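# Fold trousers lengthwise, one leg over the other

## Task

On the table, fold the trousers in half along their length so one leg rests flat and straight on top of the other with the edges matching; the cloth may drop into place. Finish by releasing the cloth and moving the grippers away, since a fold held only by the robot at the end does not count.

## Robot and tools

Robot: two 6-joint arms with parallel grippers, named left_arm and right_arm. The names do not refer to image sides. left_arm sits on the +y side, base at (-0.044, +0.263, 0) m, and right_arm at (+0.036, -0.322, 0) m. Both bases are turned slightly about z (quat_wxyz +0.995, 0, 0, +0.104).

Scene frame: origin on the table top midway between the arms, +x pointing out over the table, +z up, in metres. Each gripper's fingers point along its own +z axis and close along its y axis. The reported end_effector_position is the spot between the finger pads, roughly 1 cm behind the tips. At long reach this reading can be somewhat off.

Joint order. Every row and every per-joint list in a result uses this order for each arm: elbow, shoulder, wrist yaw, waist, wrist pitch, wrist roll. The gripper opening comes after these six. A full row has 14 numbers: left_arm's six joint angles and opening, then right_arm's six and opening. Always send all 14, even if one arm stays put. Joint numbers are absolute target angles in radians, in the same convention as the Joint positions line. Wrist pitch and wrist roll run opposite to the URDF's sign, so a URDF angle of 1.2 appears as about -1.2. Usable ranges in your numbers: elbow 0 to 3.142, shoulder 0 to 3.142, wrist yaw -1.571 to 1.571, waist -2.618 to 3.054, wrist pitch -1.571 to 1.571, wrist roll -2.094 to 2.094. True ends can differ by up to 0.036 rad. A target beyond an end by more than that, and farther out than the current angle, makes the call fail. A target past the real end gets clipped, and the result may print "joint sent to its limit". Opening is a value from -1 (closed) to +1 (fully open, about 0.094 m between pads).

Tools:
- execute_actions(actions): a list of actions, run one after another. Each action is a table of up to 15 rows of 14 numbers. Each row lasts one control step (1/30 s), and the last row repeats until 15 steps pass. An empty list only returns the current state and images.
- move(target, speed, blocking): target is one 14-number row of absolute joint angles and openings. All joints travel along paths that finish together, so each hand usually follows a curve. speed is the top rate in rad/s of whichever joint has the longest way to go (0.01 to 2, default 0.5). A path lasts 0.5 to 10 s and is cut off at 10 s. Moves do not avoid obstacles or the other arm. With blocking=false you get a result after 0.5 s while the arm keeps going. New moves or actions are rejected until a result shows the move has ended, so call wait or stop first. The extra "move:" line gives the ending (done, off_target, moving, held, fault). It also shows limits=held or limits=none, plus the joint on each arm that is farthest from its target.
- wait(seconds): 0 to 10 s. Arms keep their last command, and a move in progress continues.
- stop(): brakes a running move. Braking takes room, and the fingers keep moving.
- zoom_image(camera, region): enlarges [x0, y0, x1, y1] pixels of a camera's latest image, at most 504x504. Cameras are cam_head_left, cam_head_right, cam_high, cam_left_wrist, cam_right_wrist, each 504x504.
- read_manual(section): licence texts only.
- finished_scene(scene): ends the current scene (give its number) and cannot be undone. The goal must already hold without the robot.

Motion limits. On every control step, each joint's target is kept within a set distance of its measured angle: waist 0.202, shoulder 0.258, elbow 0.238, wrist pitch 0.573, wrist yaw and roll 0.522 rad. If the targets would move a hand more than 70 mm from where it is, they are pulled back. A distant target therefore needs several actions, or a move. "Joint targets" shows what the joints are actually being driven toward. To keep a joint still, resend that value. "joint command not followed" means a clearance check changed some targets.

Gripping. grip_measured is the finger opening on the command scale, and Joint positions gives it in metres. Each gripper can read up to about 1 mm off. To hold cloth, command roughly 0.03 below grip_measured. Thin fabric gets less force, so pinch firmly and check the wrist cameras.

Results. The state line shows each gripper's position and quaternion. After it come Joint positions, Joint velocities, Joint targets, joint torques (noisy, offset, never zero), and the camera images.

Cautions. Never let the arms hit or press against each other. Avoid slams, fast contact with the table, and pushing far past contact, since deeper targets press harder. Do not drop or fling the cloth. Holding loads heats the motors. A MOTOR HOT warning appears at 75 °C. At 90 °C the arm stops for 10 s, and at 100 °C it goes limp and falls. FAULT lines report such stops. While you are writing a reply, the robot keeps holding its last command. Once the fold is done, open both grippers, lift them away from the trousers, and then call finished_scene.

Each tool is called after "Call:" as name(argument=value, ...) on one line, values as JSON.

## Session

Call:
execute_actions(actions=[])

Scene clock: 0.00 s.
left_arm: end_effector_position=(+0.1087, +0.1010, +0.1330) grip_measured=+1.000 end_effector_quat_wxyz=(+0.266, +0.817, +0.425, +0.286) | right_arm: end_effector_position=(+0.3970, -0.2670, +0.1308) grip_measured=+1.000 end_effector_quat_wxyz=(+0.052, -0.524, +0.850, +0.029)
Joint names: [elbow, shoulder, wrist yaw, waist, wrist pitch, wrist roll]
Joint positions: left_arm=[ 0.627  0.864 -0.688 -1.563  0.883 -0.992  0.094] | right_arm=[ 1.645  1.86  -0.098 -0.108  1.287  1.002  0.094]
Joint velocities: left_arm=[ 0.002 -0.017 -0.066  0.017  0.125 -0.066  0.   ] | right_arm=[ 0.012 -0.017  0.007 -0.012  0.007 -0.007  0.   ]
Joint torques (N m, as the arm reports them, + toward a larger Joint positions number): no reading
Motor temperatures (°C, as the motors report them): left_arm=[26 28 25 26 25 28] | right_arm=[26 26 28 27 27 26]
Joint targets: left_arm=[0.636 0.857 -0.692 -1.563 0.883 -0.987] | right_arm=[1.654 1.847 -0.107 -0.108 1.287 1.002]

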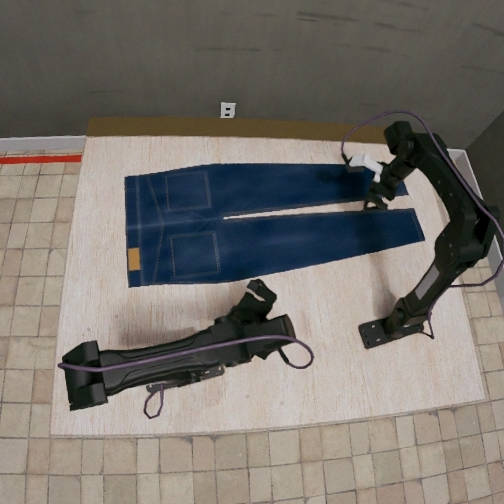

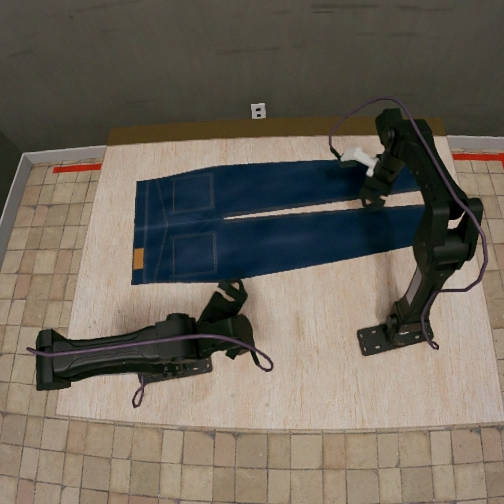

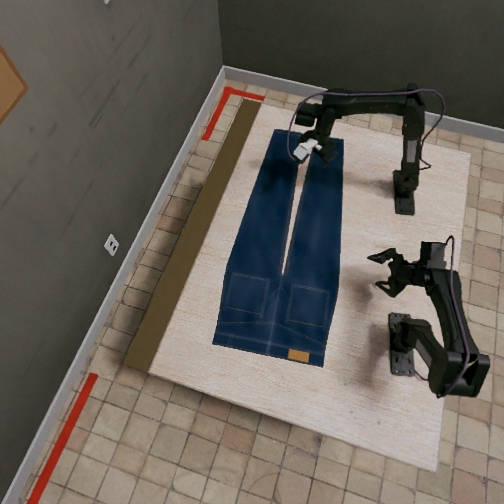

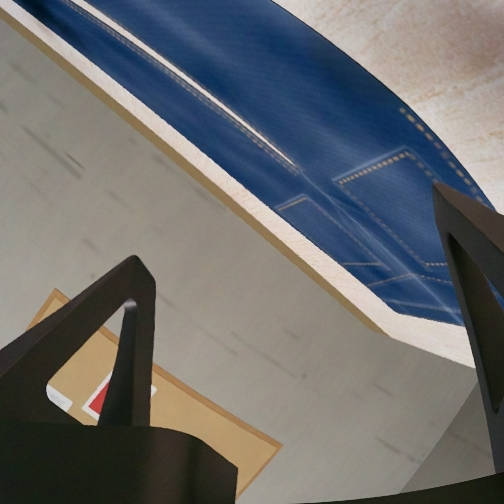

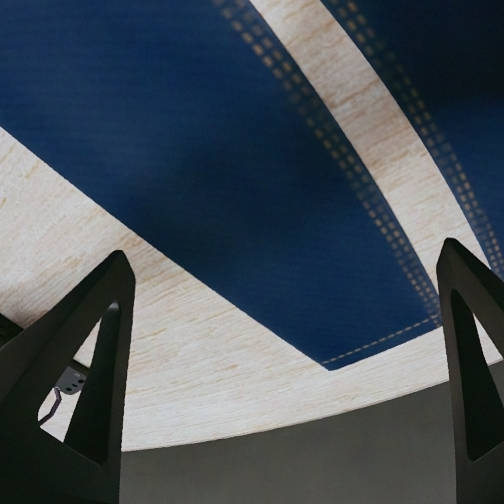

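Call:
move(target=[1.391,1.909,0,0.34,1.053,0,1,1.391,1.909,0,-0.63,1.053,0,1], speed=1.2)

Scene clock: 12.53 s.
left_arm: end_effector_position=(+0.2450, +0.4456, +0.0406) grip_measured=+1.000 end_effector_quat_wxyz=(-0.013, -0.270, +0.963, +0.002) | right_arm: end_effector_position=(+0.3555, -0.4602, +0.0538) grip_measured=+1.000 end_effector_quat_wxyz=(-0.004, +0.201, +0.980, +0.004)
Joint names: [elbow, shoulder, wrist yaw, waist, wrist pitch, wrist roll]
Joint positions: left_arm=[ 1.353  1.91  -0.012  0.346  1.037 -0.008  0.094] | right_arm=[ 1.402  1.906 -0.006 -0.623  1.076  0.012  0.094]
Joint velocities: left_arm=[-0.002 -0.017 -0.139 -0.022  0.022 -0.022  0.   ] | right_arm=[ 0.007  0.022 -0.081 -0.012 -0.051  0.066  0.   ]
Joint torques (N m, as the arm reports them, + toward a larger Joint positions number): left_arm=[  8.21 -10.04   0.14  -0.49  -0.03   0.05] | right_arm=[ 4.35 -8.33  0.03 -0.59 -0.84 -0.14]
Motor temperatures (°C, as the motors report them): left_arm=[27 28 26 26 26 28] | right_arm=[28 28 28 27 27 26]
Joint targets: left_arm=[1.391 1.909 -0.000 0.340 1.053 0.000] | right_arm=[1.391 1.909 -0.000 -0.630 1.053 0.000]
move: off_target (left_arm, right_arm); limits=none; left_arm: farthest joint: the elbow, 0.038 radians from its target (0.764 radians at the start); right_arm: farthest joint: the wrist pitch, 0.023 radians from its target (0.234 radians at the start)

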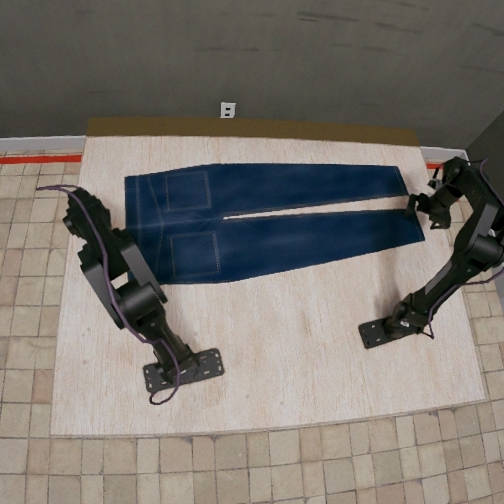

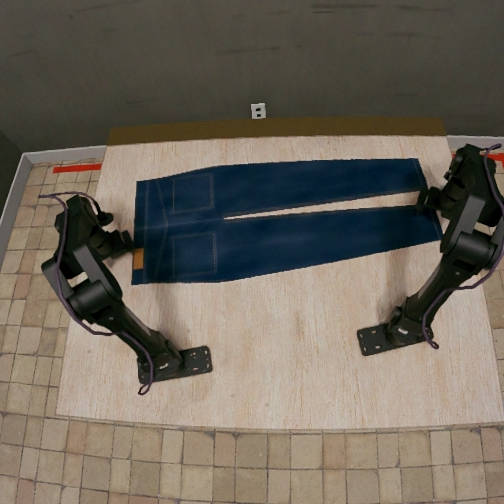

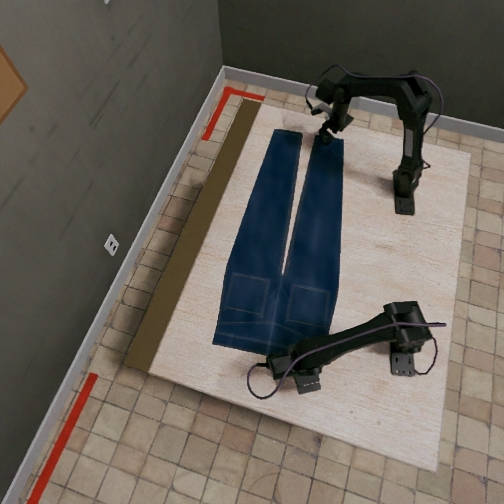

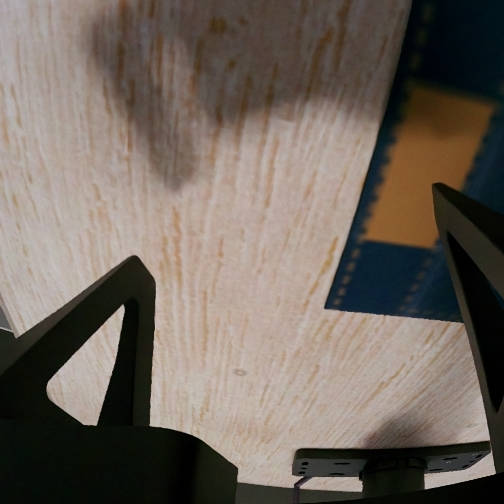

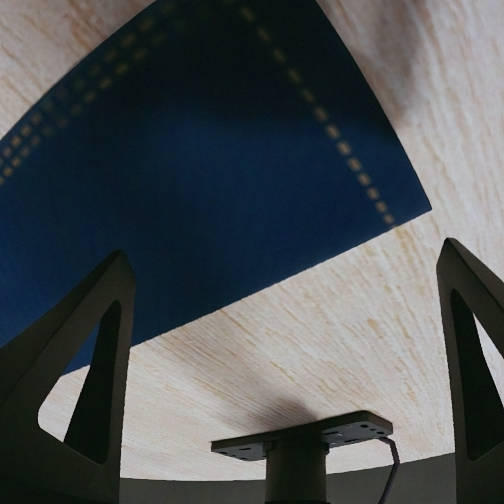

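Call:
move(target=[0.987,1.608,0,0.23,0.95,1.24,0.2,1.178,1.776,0,-0.634,0.973,-0.95,0.2], speed=1.2)

Scene clock: 24.43 s.
left_arm: end_effector_position=(+0.1919, +0.3789, +0.0383) grip_measured=+0.202 end_effector_quat_wxyz=(-0.012, -0.746, +0.666, +0.006) | right_arm: end_effector_position=(+0.3183, -0.4438, +0.0346) grip_measured=+0.203 end_effector_quat_wxyz=(-0.018, +0.626, +0.779, -0.002)
Joint names: [elbow, shoulder, wrist yaw, waist, wrist pitch, wrist roll]
Joint positions: left_arm=[ 1.003  1.632 -0.002  0.242  0.969  1.232  0.056] | right_arm=[ 1.192  1.807 -0.006 -0.623  0.992 -0.938  0.057]
Joint velocities: left_arm=[-0.002 -0.007  0.022 -0.012  0.051 -0.007 -0.001] | right_arm=[-0.007 -0.017  0.022  0.012  0.007  0.051 -0.001]
Joint torques (N m, as the arm reports them, + toward a larger Joint positions number): left_arm=[ 4.26 -9.01  0.02 -1.03 -0.38  0.03] | right_arm=[ 4.02 -9.71  0.02 -0.98 -0.76 -0.11]
Motor temperatures (°C, as the motors report them): left_arm=[28 30 25 26 26 28] | right_arm=[28 29 28 27 27 26]
Joint targets: left_arm=[0.987 1.608 0.000 0.230 0.950 1.240] | right_arm=[1.178 1.776 -0.000 -0.634 0.973 -0.950]
move: off_target (left_arm, right_arm); limits=none; left_arm: farthest joint: the shoulder, 0.024 radians from its target (0.302 radians at the start); right_arm: farthest joint: the shoulder, 0.031 radians from its target (0.130 radians at the start)

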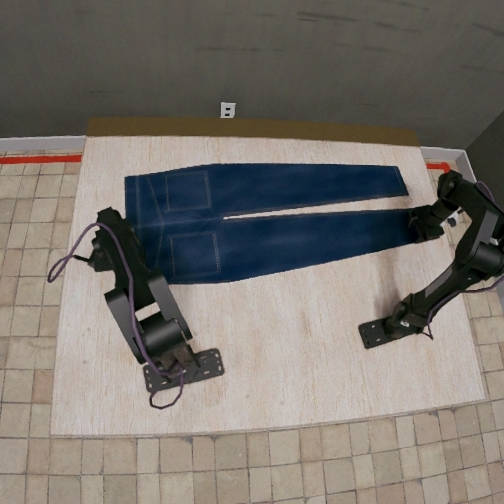

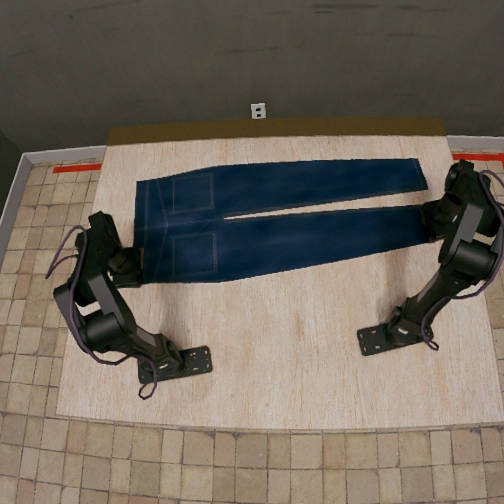

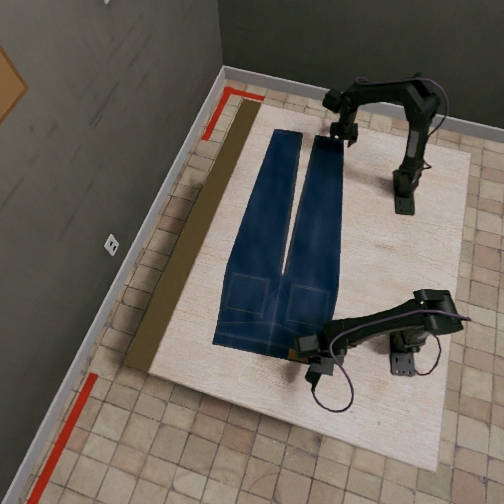

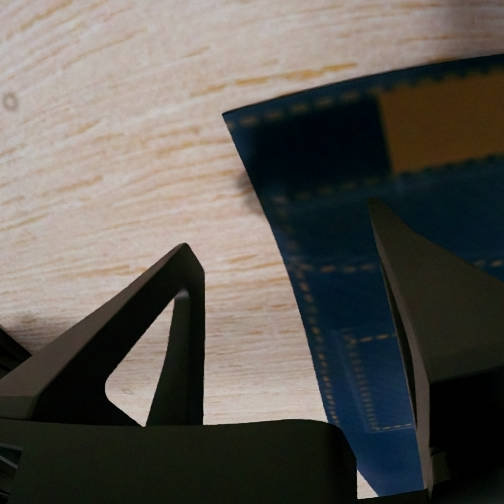

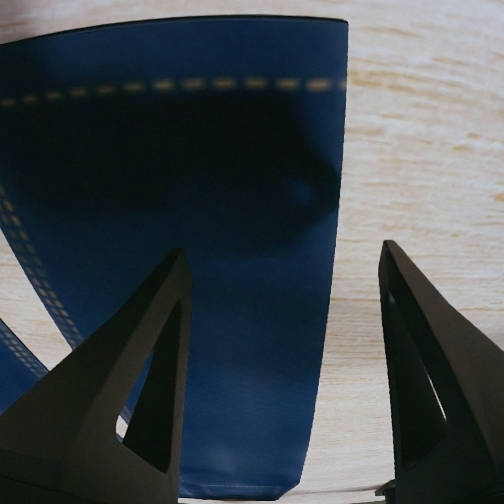

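Call:
move(target=[0.916,1.69,0,0.21,0.795,1.24,0.2,1.088,1.83,0,-0.67,0.827,-0.95,0.2], speed=0.2)

Call:
move(target=[0.916,1.69,0,0.21,0.795,1.24,-1,1.088,1.83,0,-0.67,0.827,-0.95,-1])

Call:
move(target=[1.12,1.6,0,0.21,1.05,1.24,-1,1.3,1.76,0,-0.64,1.07,-0.95,-1], speed=0.3)

Scene clock: 29.10 s.
left_arm: end_effector_position=(+0.2009, +0.3775, +0.0119) grip_measured=+0.202 end_effector_quat_wxyz=(+0.002, -0.740, +0.673, +0.000) | right_arm: end_effector_position=(+0.3154, -0.4528, +0.0120) grip_measured=+0.203 end_effector_quat_wxyz=(-0.005, +0.640, +0.768, +0.005)
Joint names: [elbow, shoulder, wrist yaw, waist, wrist pitch, wrist roll]
Joint positions: left_arm=[ 0.938  1.678 -0.002  0.224  0.828  1.233  0.056] | right_arm=[ 1.111  1.82  -0.012 -0.657  0.868 -0.939  0.057]
Joint velocities: left_arm=[-0.012  0.002  0.022  0.002  0.022  0.037 -0.   ] | right_arm=[ 0.002 -0.002  0.007 -0.017  0.037  0.095 -0.   ]
Joint torques (N m, as the arm reports them, + toward a larger Joint positions number): left_arm=[ 3.65 -6.24  0.02 -1.13 -0.58  0.04] | right_arm=[ 3.2  -6.76  0.08 -1.17 -1.02 -0.13]
Motor temperatures (°C, as the motors report them): left_arm=[28 30 25 26 26 28] | right_arm=[28 30 28 27 27 26]
Joint targets: left_arm=[0.916 1.690 -0.000 0.210 0.795 1.240] | right_arm=[1.088 1.830 0.000 -0.670 0.827 -0.950]
move: off_target (left_arm, right_arm); limits=none; left_arm: farthest joint: the wrist pitch, 0.033 radians from its target (0.173 radians at the start); right_arm: farthest joint: the wrist pitch, 0.041 radians from its target (0.165 radians at the start)

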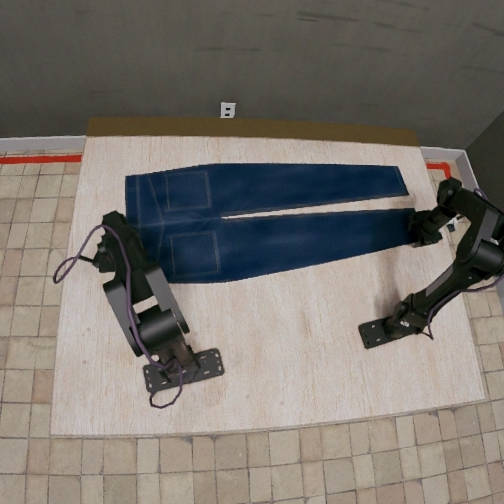

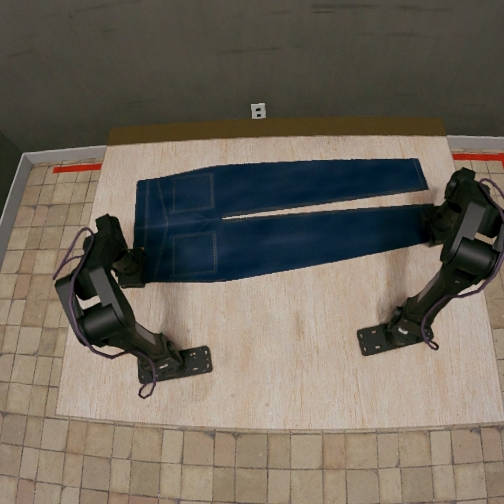

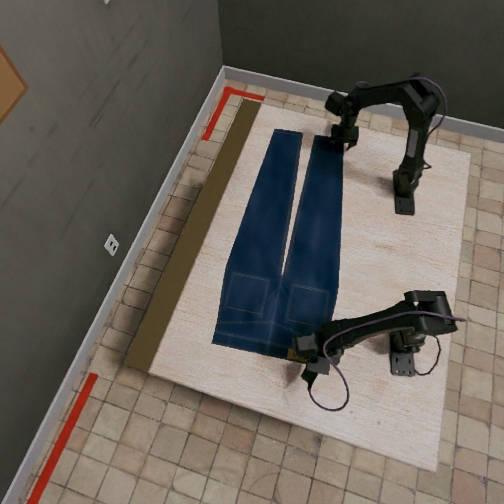

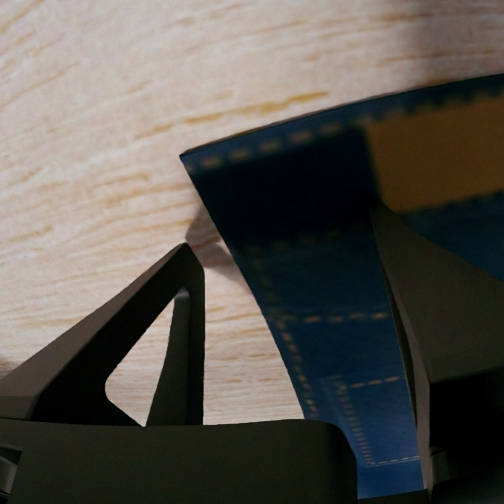

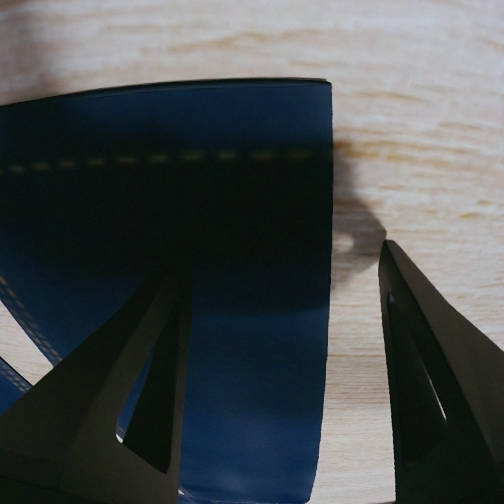

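Scene clock: 29.80 s.
left_arm: end_effector_position=(+0.2017, +0.3768, +0.0119) grip_measured=-0.968 end_effector_quat_wxyz=(+0.001, -0.740, +0.673, -0.003) | right_arm: end_effector_position=(+0.3165, -0.4517, +0.0120) grip_measured=-0.971 end_effector_quat_wxyz=(-0.005, +0.640, +0.768, +0.009)
Joint names: [elbow, shoulder, wrist yaw, waist, wrist pitch, wrist roll]
Joint positions: left_arm=[0.938 1.678 0.004 0.224 0.826 1.233 0.002] | right_arm=[ 1.111  1.82  -0.02  -0.657  0.866 -0.939  0.001]
Joint velocities: left_arm=[ 0.002 -0.017 -0.051 -0.012  0.037 -0.037  0.   ] | right_arm=[-0.002 -0.002  0.007 -0.012  0.007  0.007 -0.   ]
Joint torques (N m, as the arm reports them, + toward a larger Joint positions number): left_arm=[ 3.62 -6.22 -0.05 -1.15 -0.57  0.03] | right_arm=[ 3.21 -6.76  0.16 -1.17 -1.   -0.12]
Motor temperatures (°C, as the motors report them): left_arm=[27 30 25 26 26 28] | right_arm=[28 30 28 27 27 26]
Joint targets: left_arm=[0.916 1.690 0.000 0.210 0.795 1.240] | right_arm=[1.088 1.830 -0.000 -0.670 0.827 -0.950]
move: off_target (left_arm, right_arm); limits=none; left_arm: farthest joint: the wrist pitch, 0.031 radians from its target (0.033 radians at the start); right_arm: farthest joint: the wrist pitch, 0.039 radians from its target (0.041 radians at the start)

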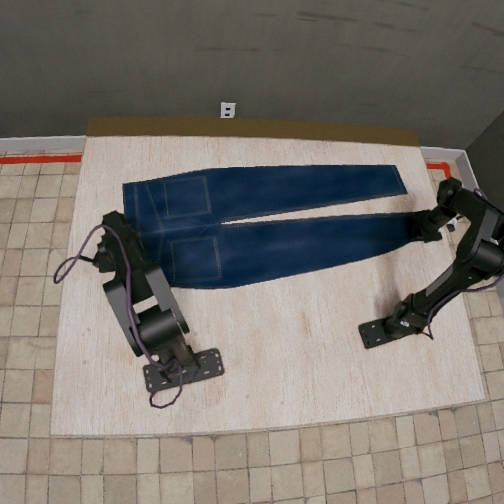

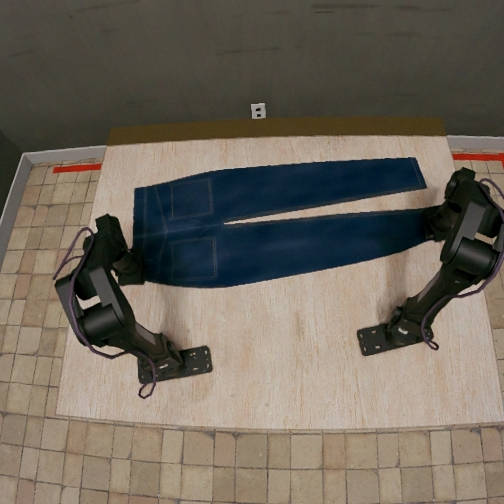

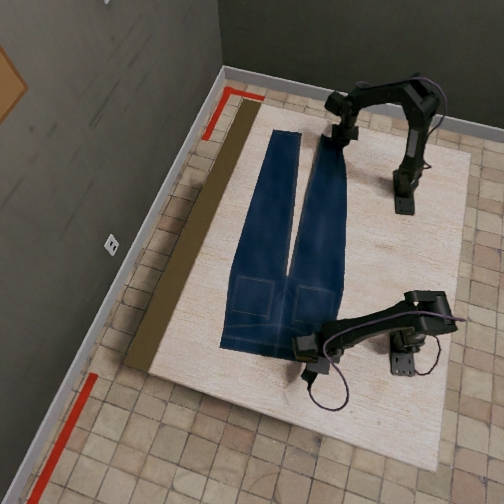

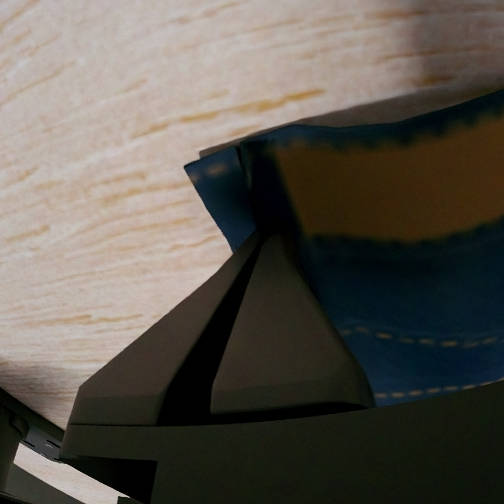

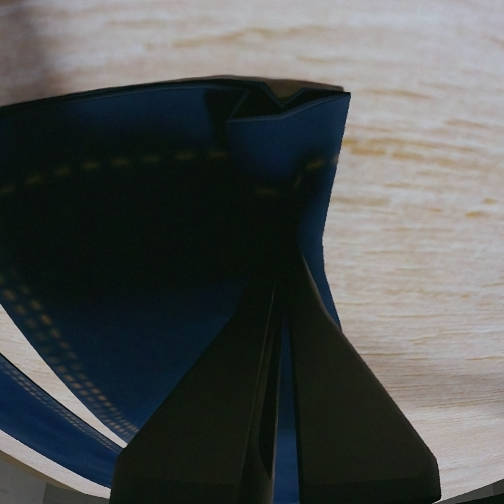

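Scene clock: 31.20 s.
left_arm: end_effector_position=(+0.2075, +0.3753, +0.0610) grip_measured=-0.968 end_effector_quat_wxyz=(-0.002, -0.738, +0.675, -0.008) | right_arm: end_effector_position=(+0.3252, -0.4511, +0.0589) grip_measured=-0.971 end_effector_quat_wxyz=(-0.008, +0.636, +0.772, +0.011)
Joint names: [elbow, shoulder, wrist yaw, waist, wrist pitch, wrist roll]
Joint positions: left_arm=[1.088 1.621 0.017 0.218 1.034 1.233 0.002] | right_arm=[ 1.269  1.787 -0.025 -0.646  1.063 -0.939  0.001]
Joint velocities: left_arm=[-0.012  0.002 -0.051 -0.012 -0.007  0.022  0.   ] | right_arm=[ 0.002 -0.012  0.007 -0.002  0.022 -0.007  0.001]
Joint torques (N m, as the arm reports them, + toward a larger Joint positions number): left_arm=[ 7.89 -8.91 -0.21 -0.69 -0.09  0.04] | right_arm=[ 7.38 -9.52  0.21  0.56 -0.56 -0.12]
Motor temperatures (°C, as the motors report them): left_arm=[28 30 25 26 26 28] | right_arm=[28 30 28 27 27 26]
Joint targets: left_arm=[1.120 1.600 -0.000 0.210 1.050 1.240] | right_arm=[1.300 1.760 0.000 -0.640 1.070 -0.950]
move: off_target (left_arm, right_arm); limits=none; left_arm: farthest joint: the elbow, 0.032 radians from its target (0.182 radians at the start); right_arm: farthest joint: the elbow, 0.031 radians from its target (0.189 radians at the start)

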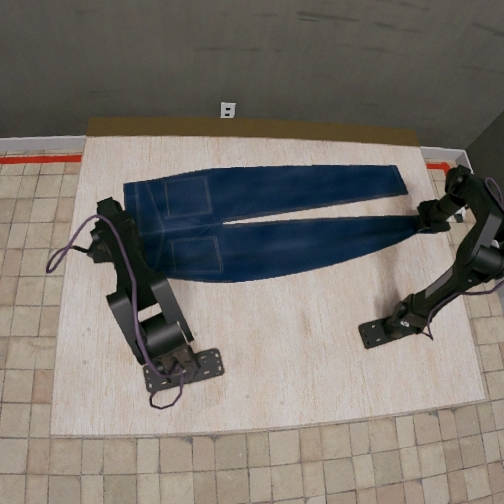

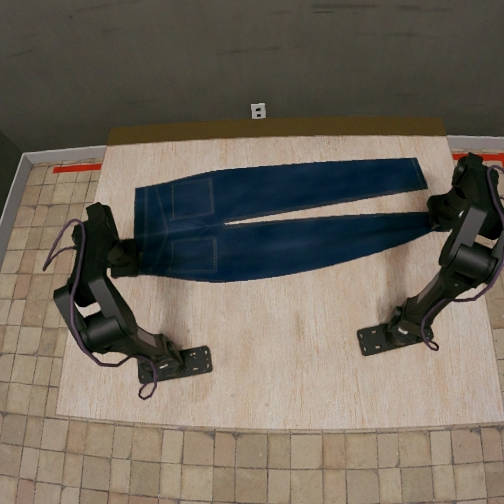

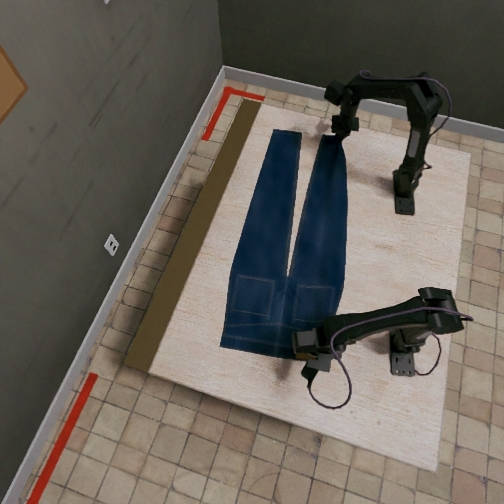

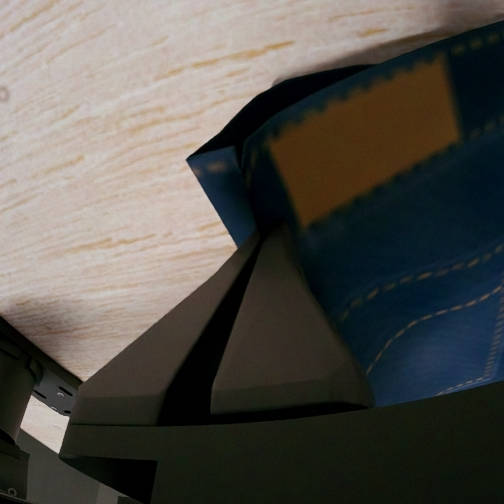

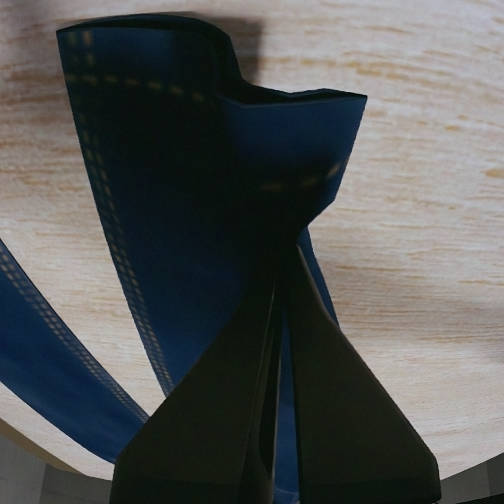

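Call:
move(target=[0.95,1.65,0,0.21,0.86,1.24,-1,1.12,1.8,0,-0.66,0.88,-0.95,-1], speed=0.3)

Call:
move(target=[0.87,1.5,0,0.28,0.83,1.2,0.2,1.08,1.67,0,-0.74,0.88,-0.88,0.2], speed=0.2)

Scene clock: 35.87 s.
left_arm: end_effector_position=(+0.2019, +0.3730, +0.0263) grip_measured=-0.968 end_effector_quat_wxyz=(+0.000, -0.738, +0.675, -0.009) | right_arm: end_effector_position=(+0.3183, -0.4497, +0.0244) grip_measured=-0.971 end_effector_quat_wxyz=(+0.000, +0.636, +0.772, +0.008)
Joint names: [elbow, shoulder, wrist yaw, waist, wrist pitch, wrist roll]
Joint positions: left_arm=[0.965 1.644 0.015 0.218 0.884 1.233 0.002] | right_arm=[ 1.132  1.794 -0.015 -0.646  0.904 -0.939  0.001]
Joint velocities: left_arm=[-0.022  0.007  0.051 -0.022 -0.007 -0.022 -0.   ] | right_arm=[ 0.002  0.002  0.066  0.007  0.051 -0.022  0.001]
Joint torques (N m, as the arm reports them, + toward a larger Joint positions number): left_arm=[ 4.29 -6.55 -0.19 -0.7  -0.51  0.04] | right_arm=[ 4.07 -6.95  0.11 -1.27 -0.89 -0.12]
Motor temperatures (°C, as the motors report them): left_arm=[28 30 25 26 25 28] | right_arm=[28 30 28 27 27 27]
Joint targets: left_arm=[0.950 1.650 -0.000 0.210 0.860 1.240] | right_arm=[1.120 1.800 -0.000 -0.660 0.880 -0.950]
move: off_target (left_arm, right_arm); limits=none; left_arm: farthest joint: the wrist pitch, 0.024 radians from its target (0.175 radians at the start); right_arm: farthest joint: the wrist pitch, 0.024 radians from its target (0.183 radians at the start)

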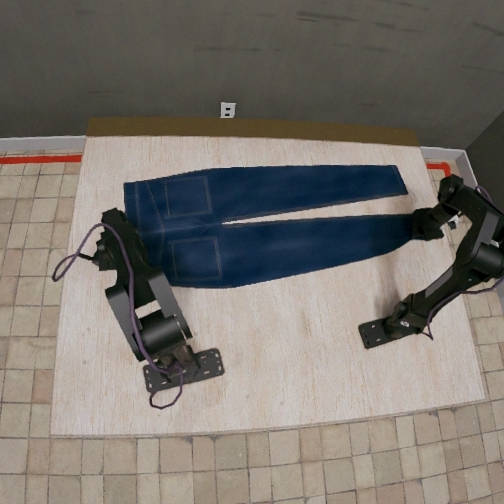

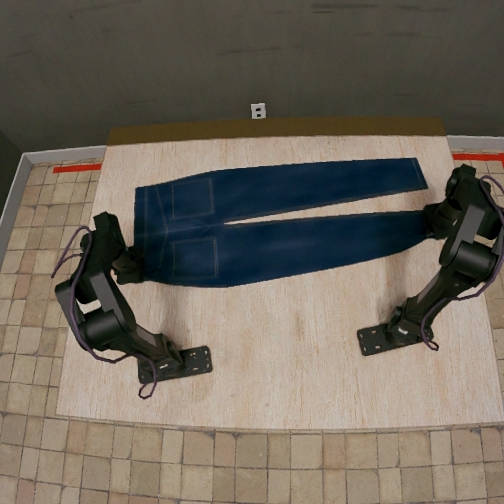

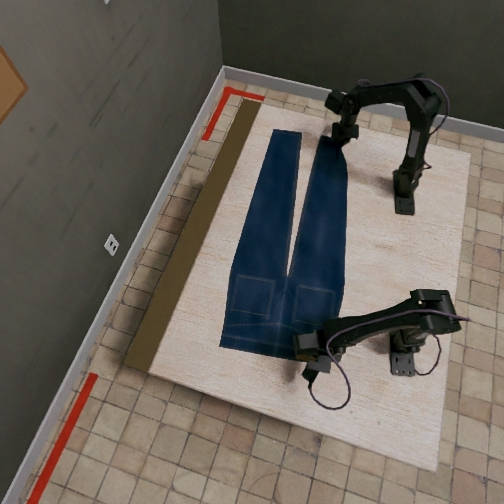

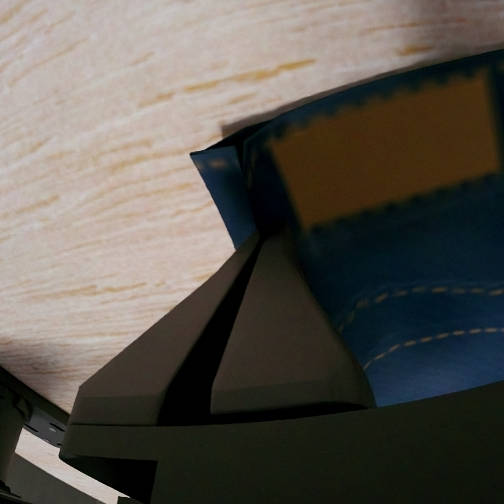

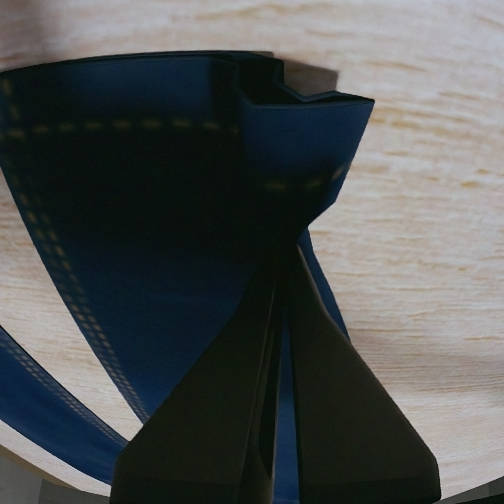

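Scene clock: 37.10 s.
left_arm: end_effector_position=(+0.1892, +0.3816, +0.0380) grip_measured=+0.198 end_effector_quat_wxyz=(+0.038, -0.745, +0.666, -0.022) | right_arm: end_effector_position=(+0.3029, -0.4713, +0.0430) grip_measured=+0.197 end_effector_quat_wxyz=(+0.032, +0.649, +0.760, +0.013)
Joint names: [elbow, shoulder, wrist yaw, waist, wrist pitch, wrist roll]
Joint positions: left_arm=[0.888 1.522 0.015 0.268 0.849 1.208 0.056] | right_arm=[ 1.094  1.697 -0.013 -0.731  0.9   -0.892  0.056]
Joint velocities: left_arm=[-0.012 -0.002  0.007  0.007  0.007 -0.007 -0.   ] | right_arm=[-0.002 -0.007 -0.037 -0.002  0.007  0.051  0.001]
Joint torques (N m, as the arm reports them, + toward a larger Joint positions number): left_arm=[ 4.36 -7.92 -0.17  1.   -0.58 -0.08] | right_arm=[ 4.15 -8.7   0.09 -0.88 -0.95  0.16]
Motor temperatures (°C, as the motors report them): left_arm=[28 30 25 26 26 28] | right_arm=[28 30 28 27 27 27]
Joint targets: left_arm=[0.870 1.500 0.000 0.280 0.830 1.200] | right_arm=[1.080 1.670 -0.000 -0.740 0.880 -0.880]
move: off_target (left_arm, right_arm); limits=none; left_arm: farthest joint: the shoulder, 0.022 radians from its target (0.144 radians at the start); right_arm: farthest joint: the shoulder, 0.027 radians from its target (0.124 radians at the start)

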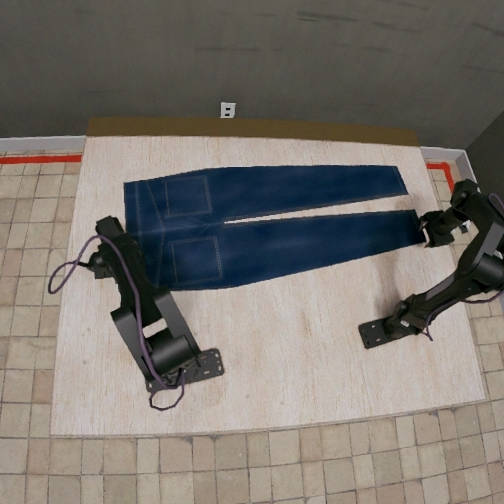

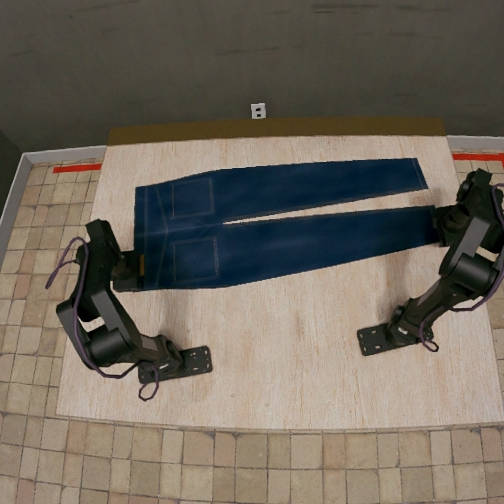

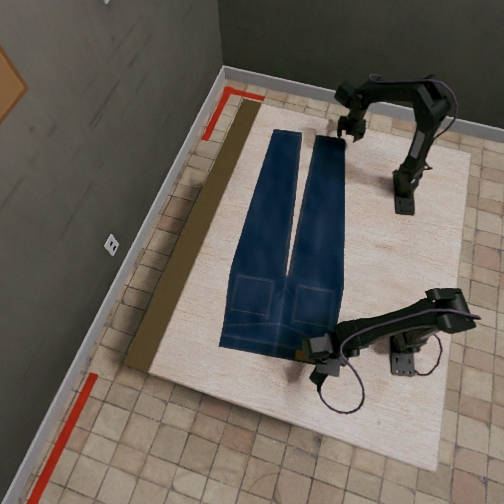

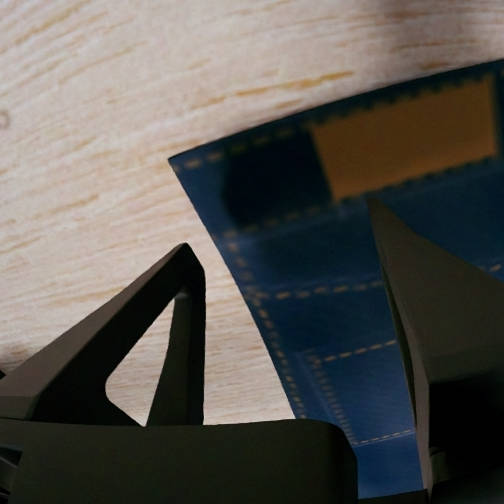

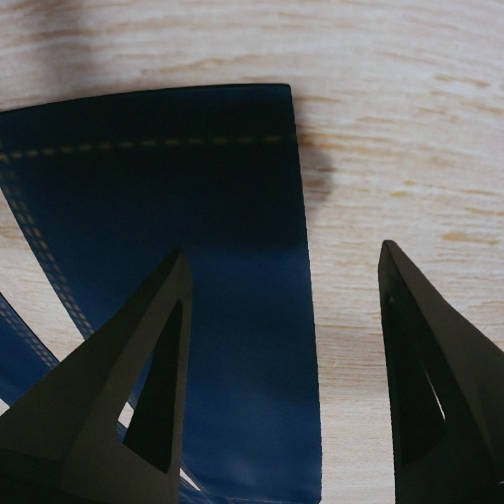

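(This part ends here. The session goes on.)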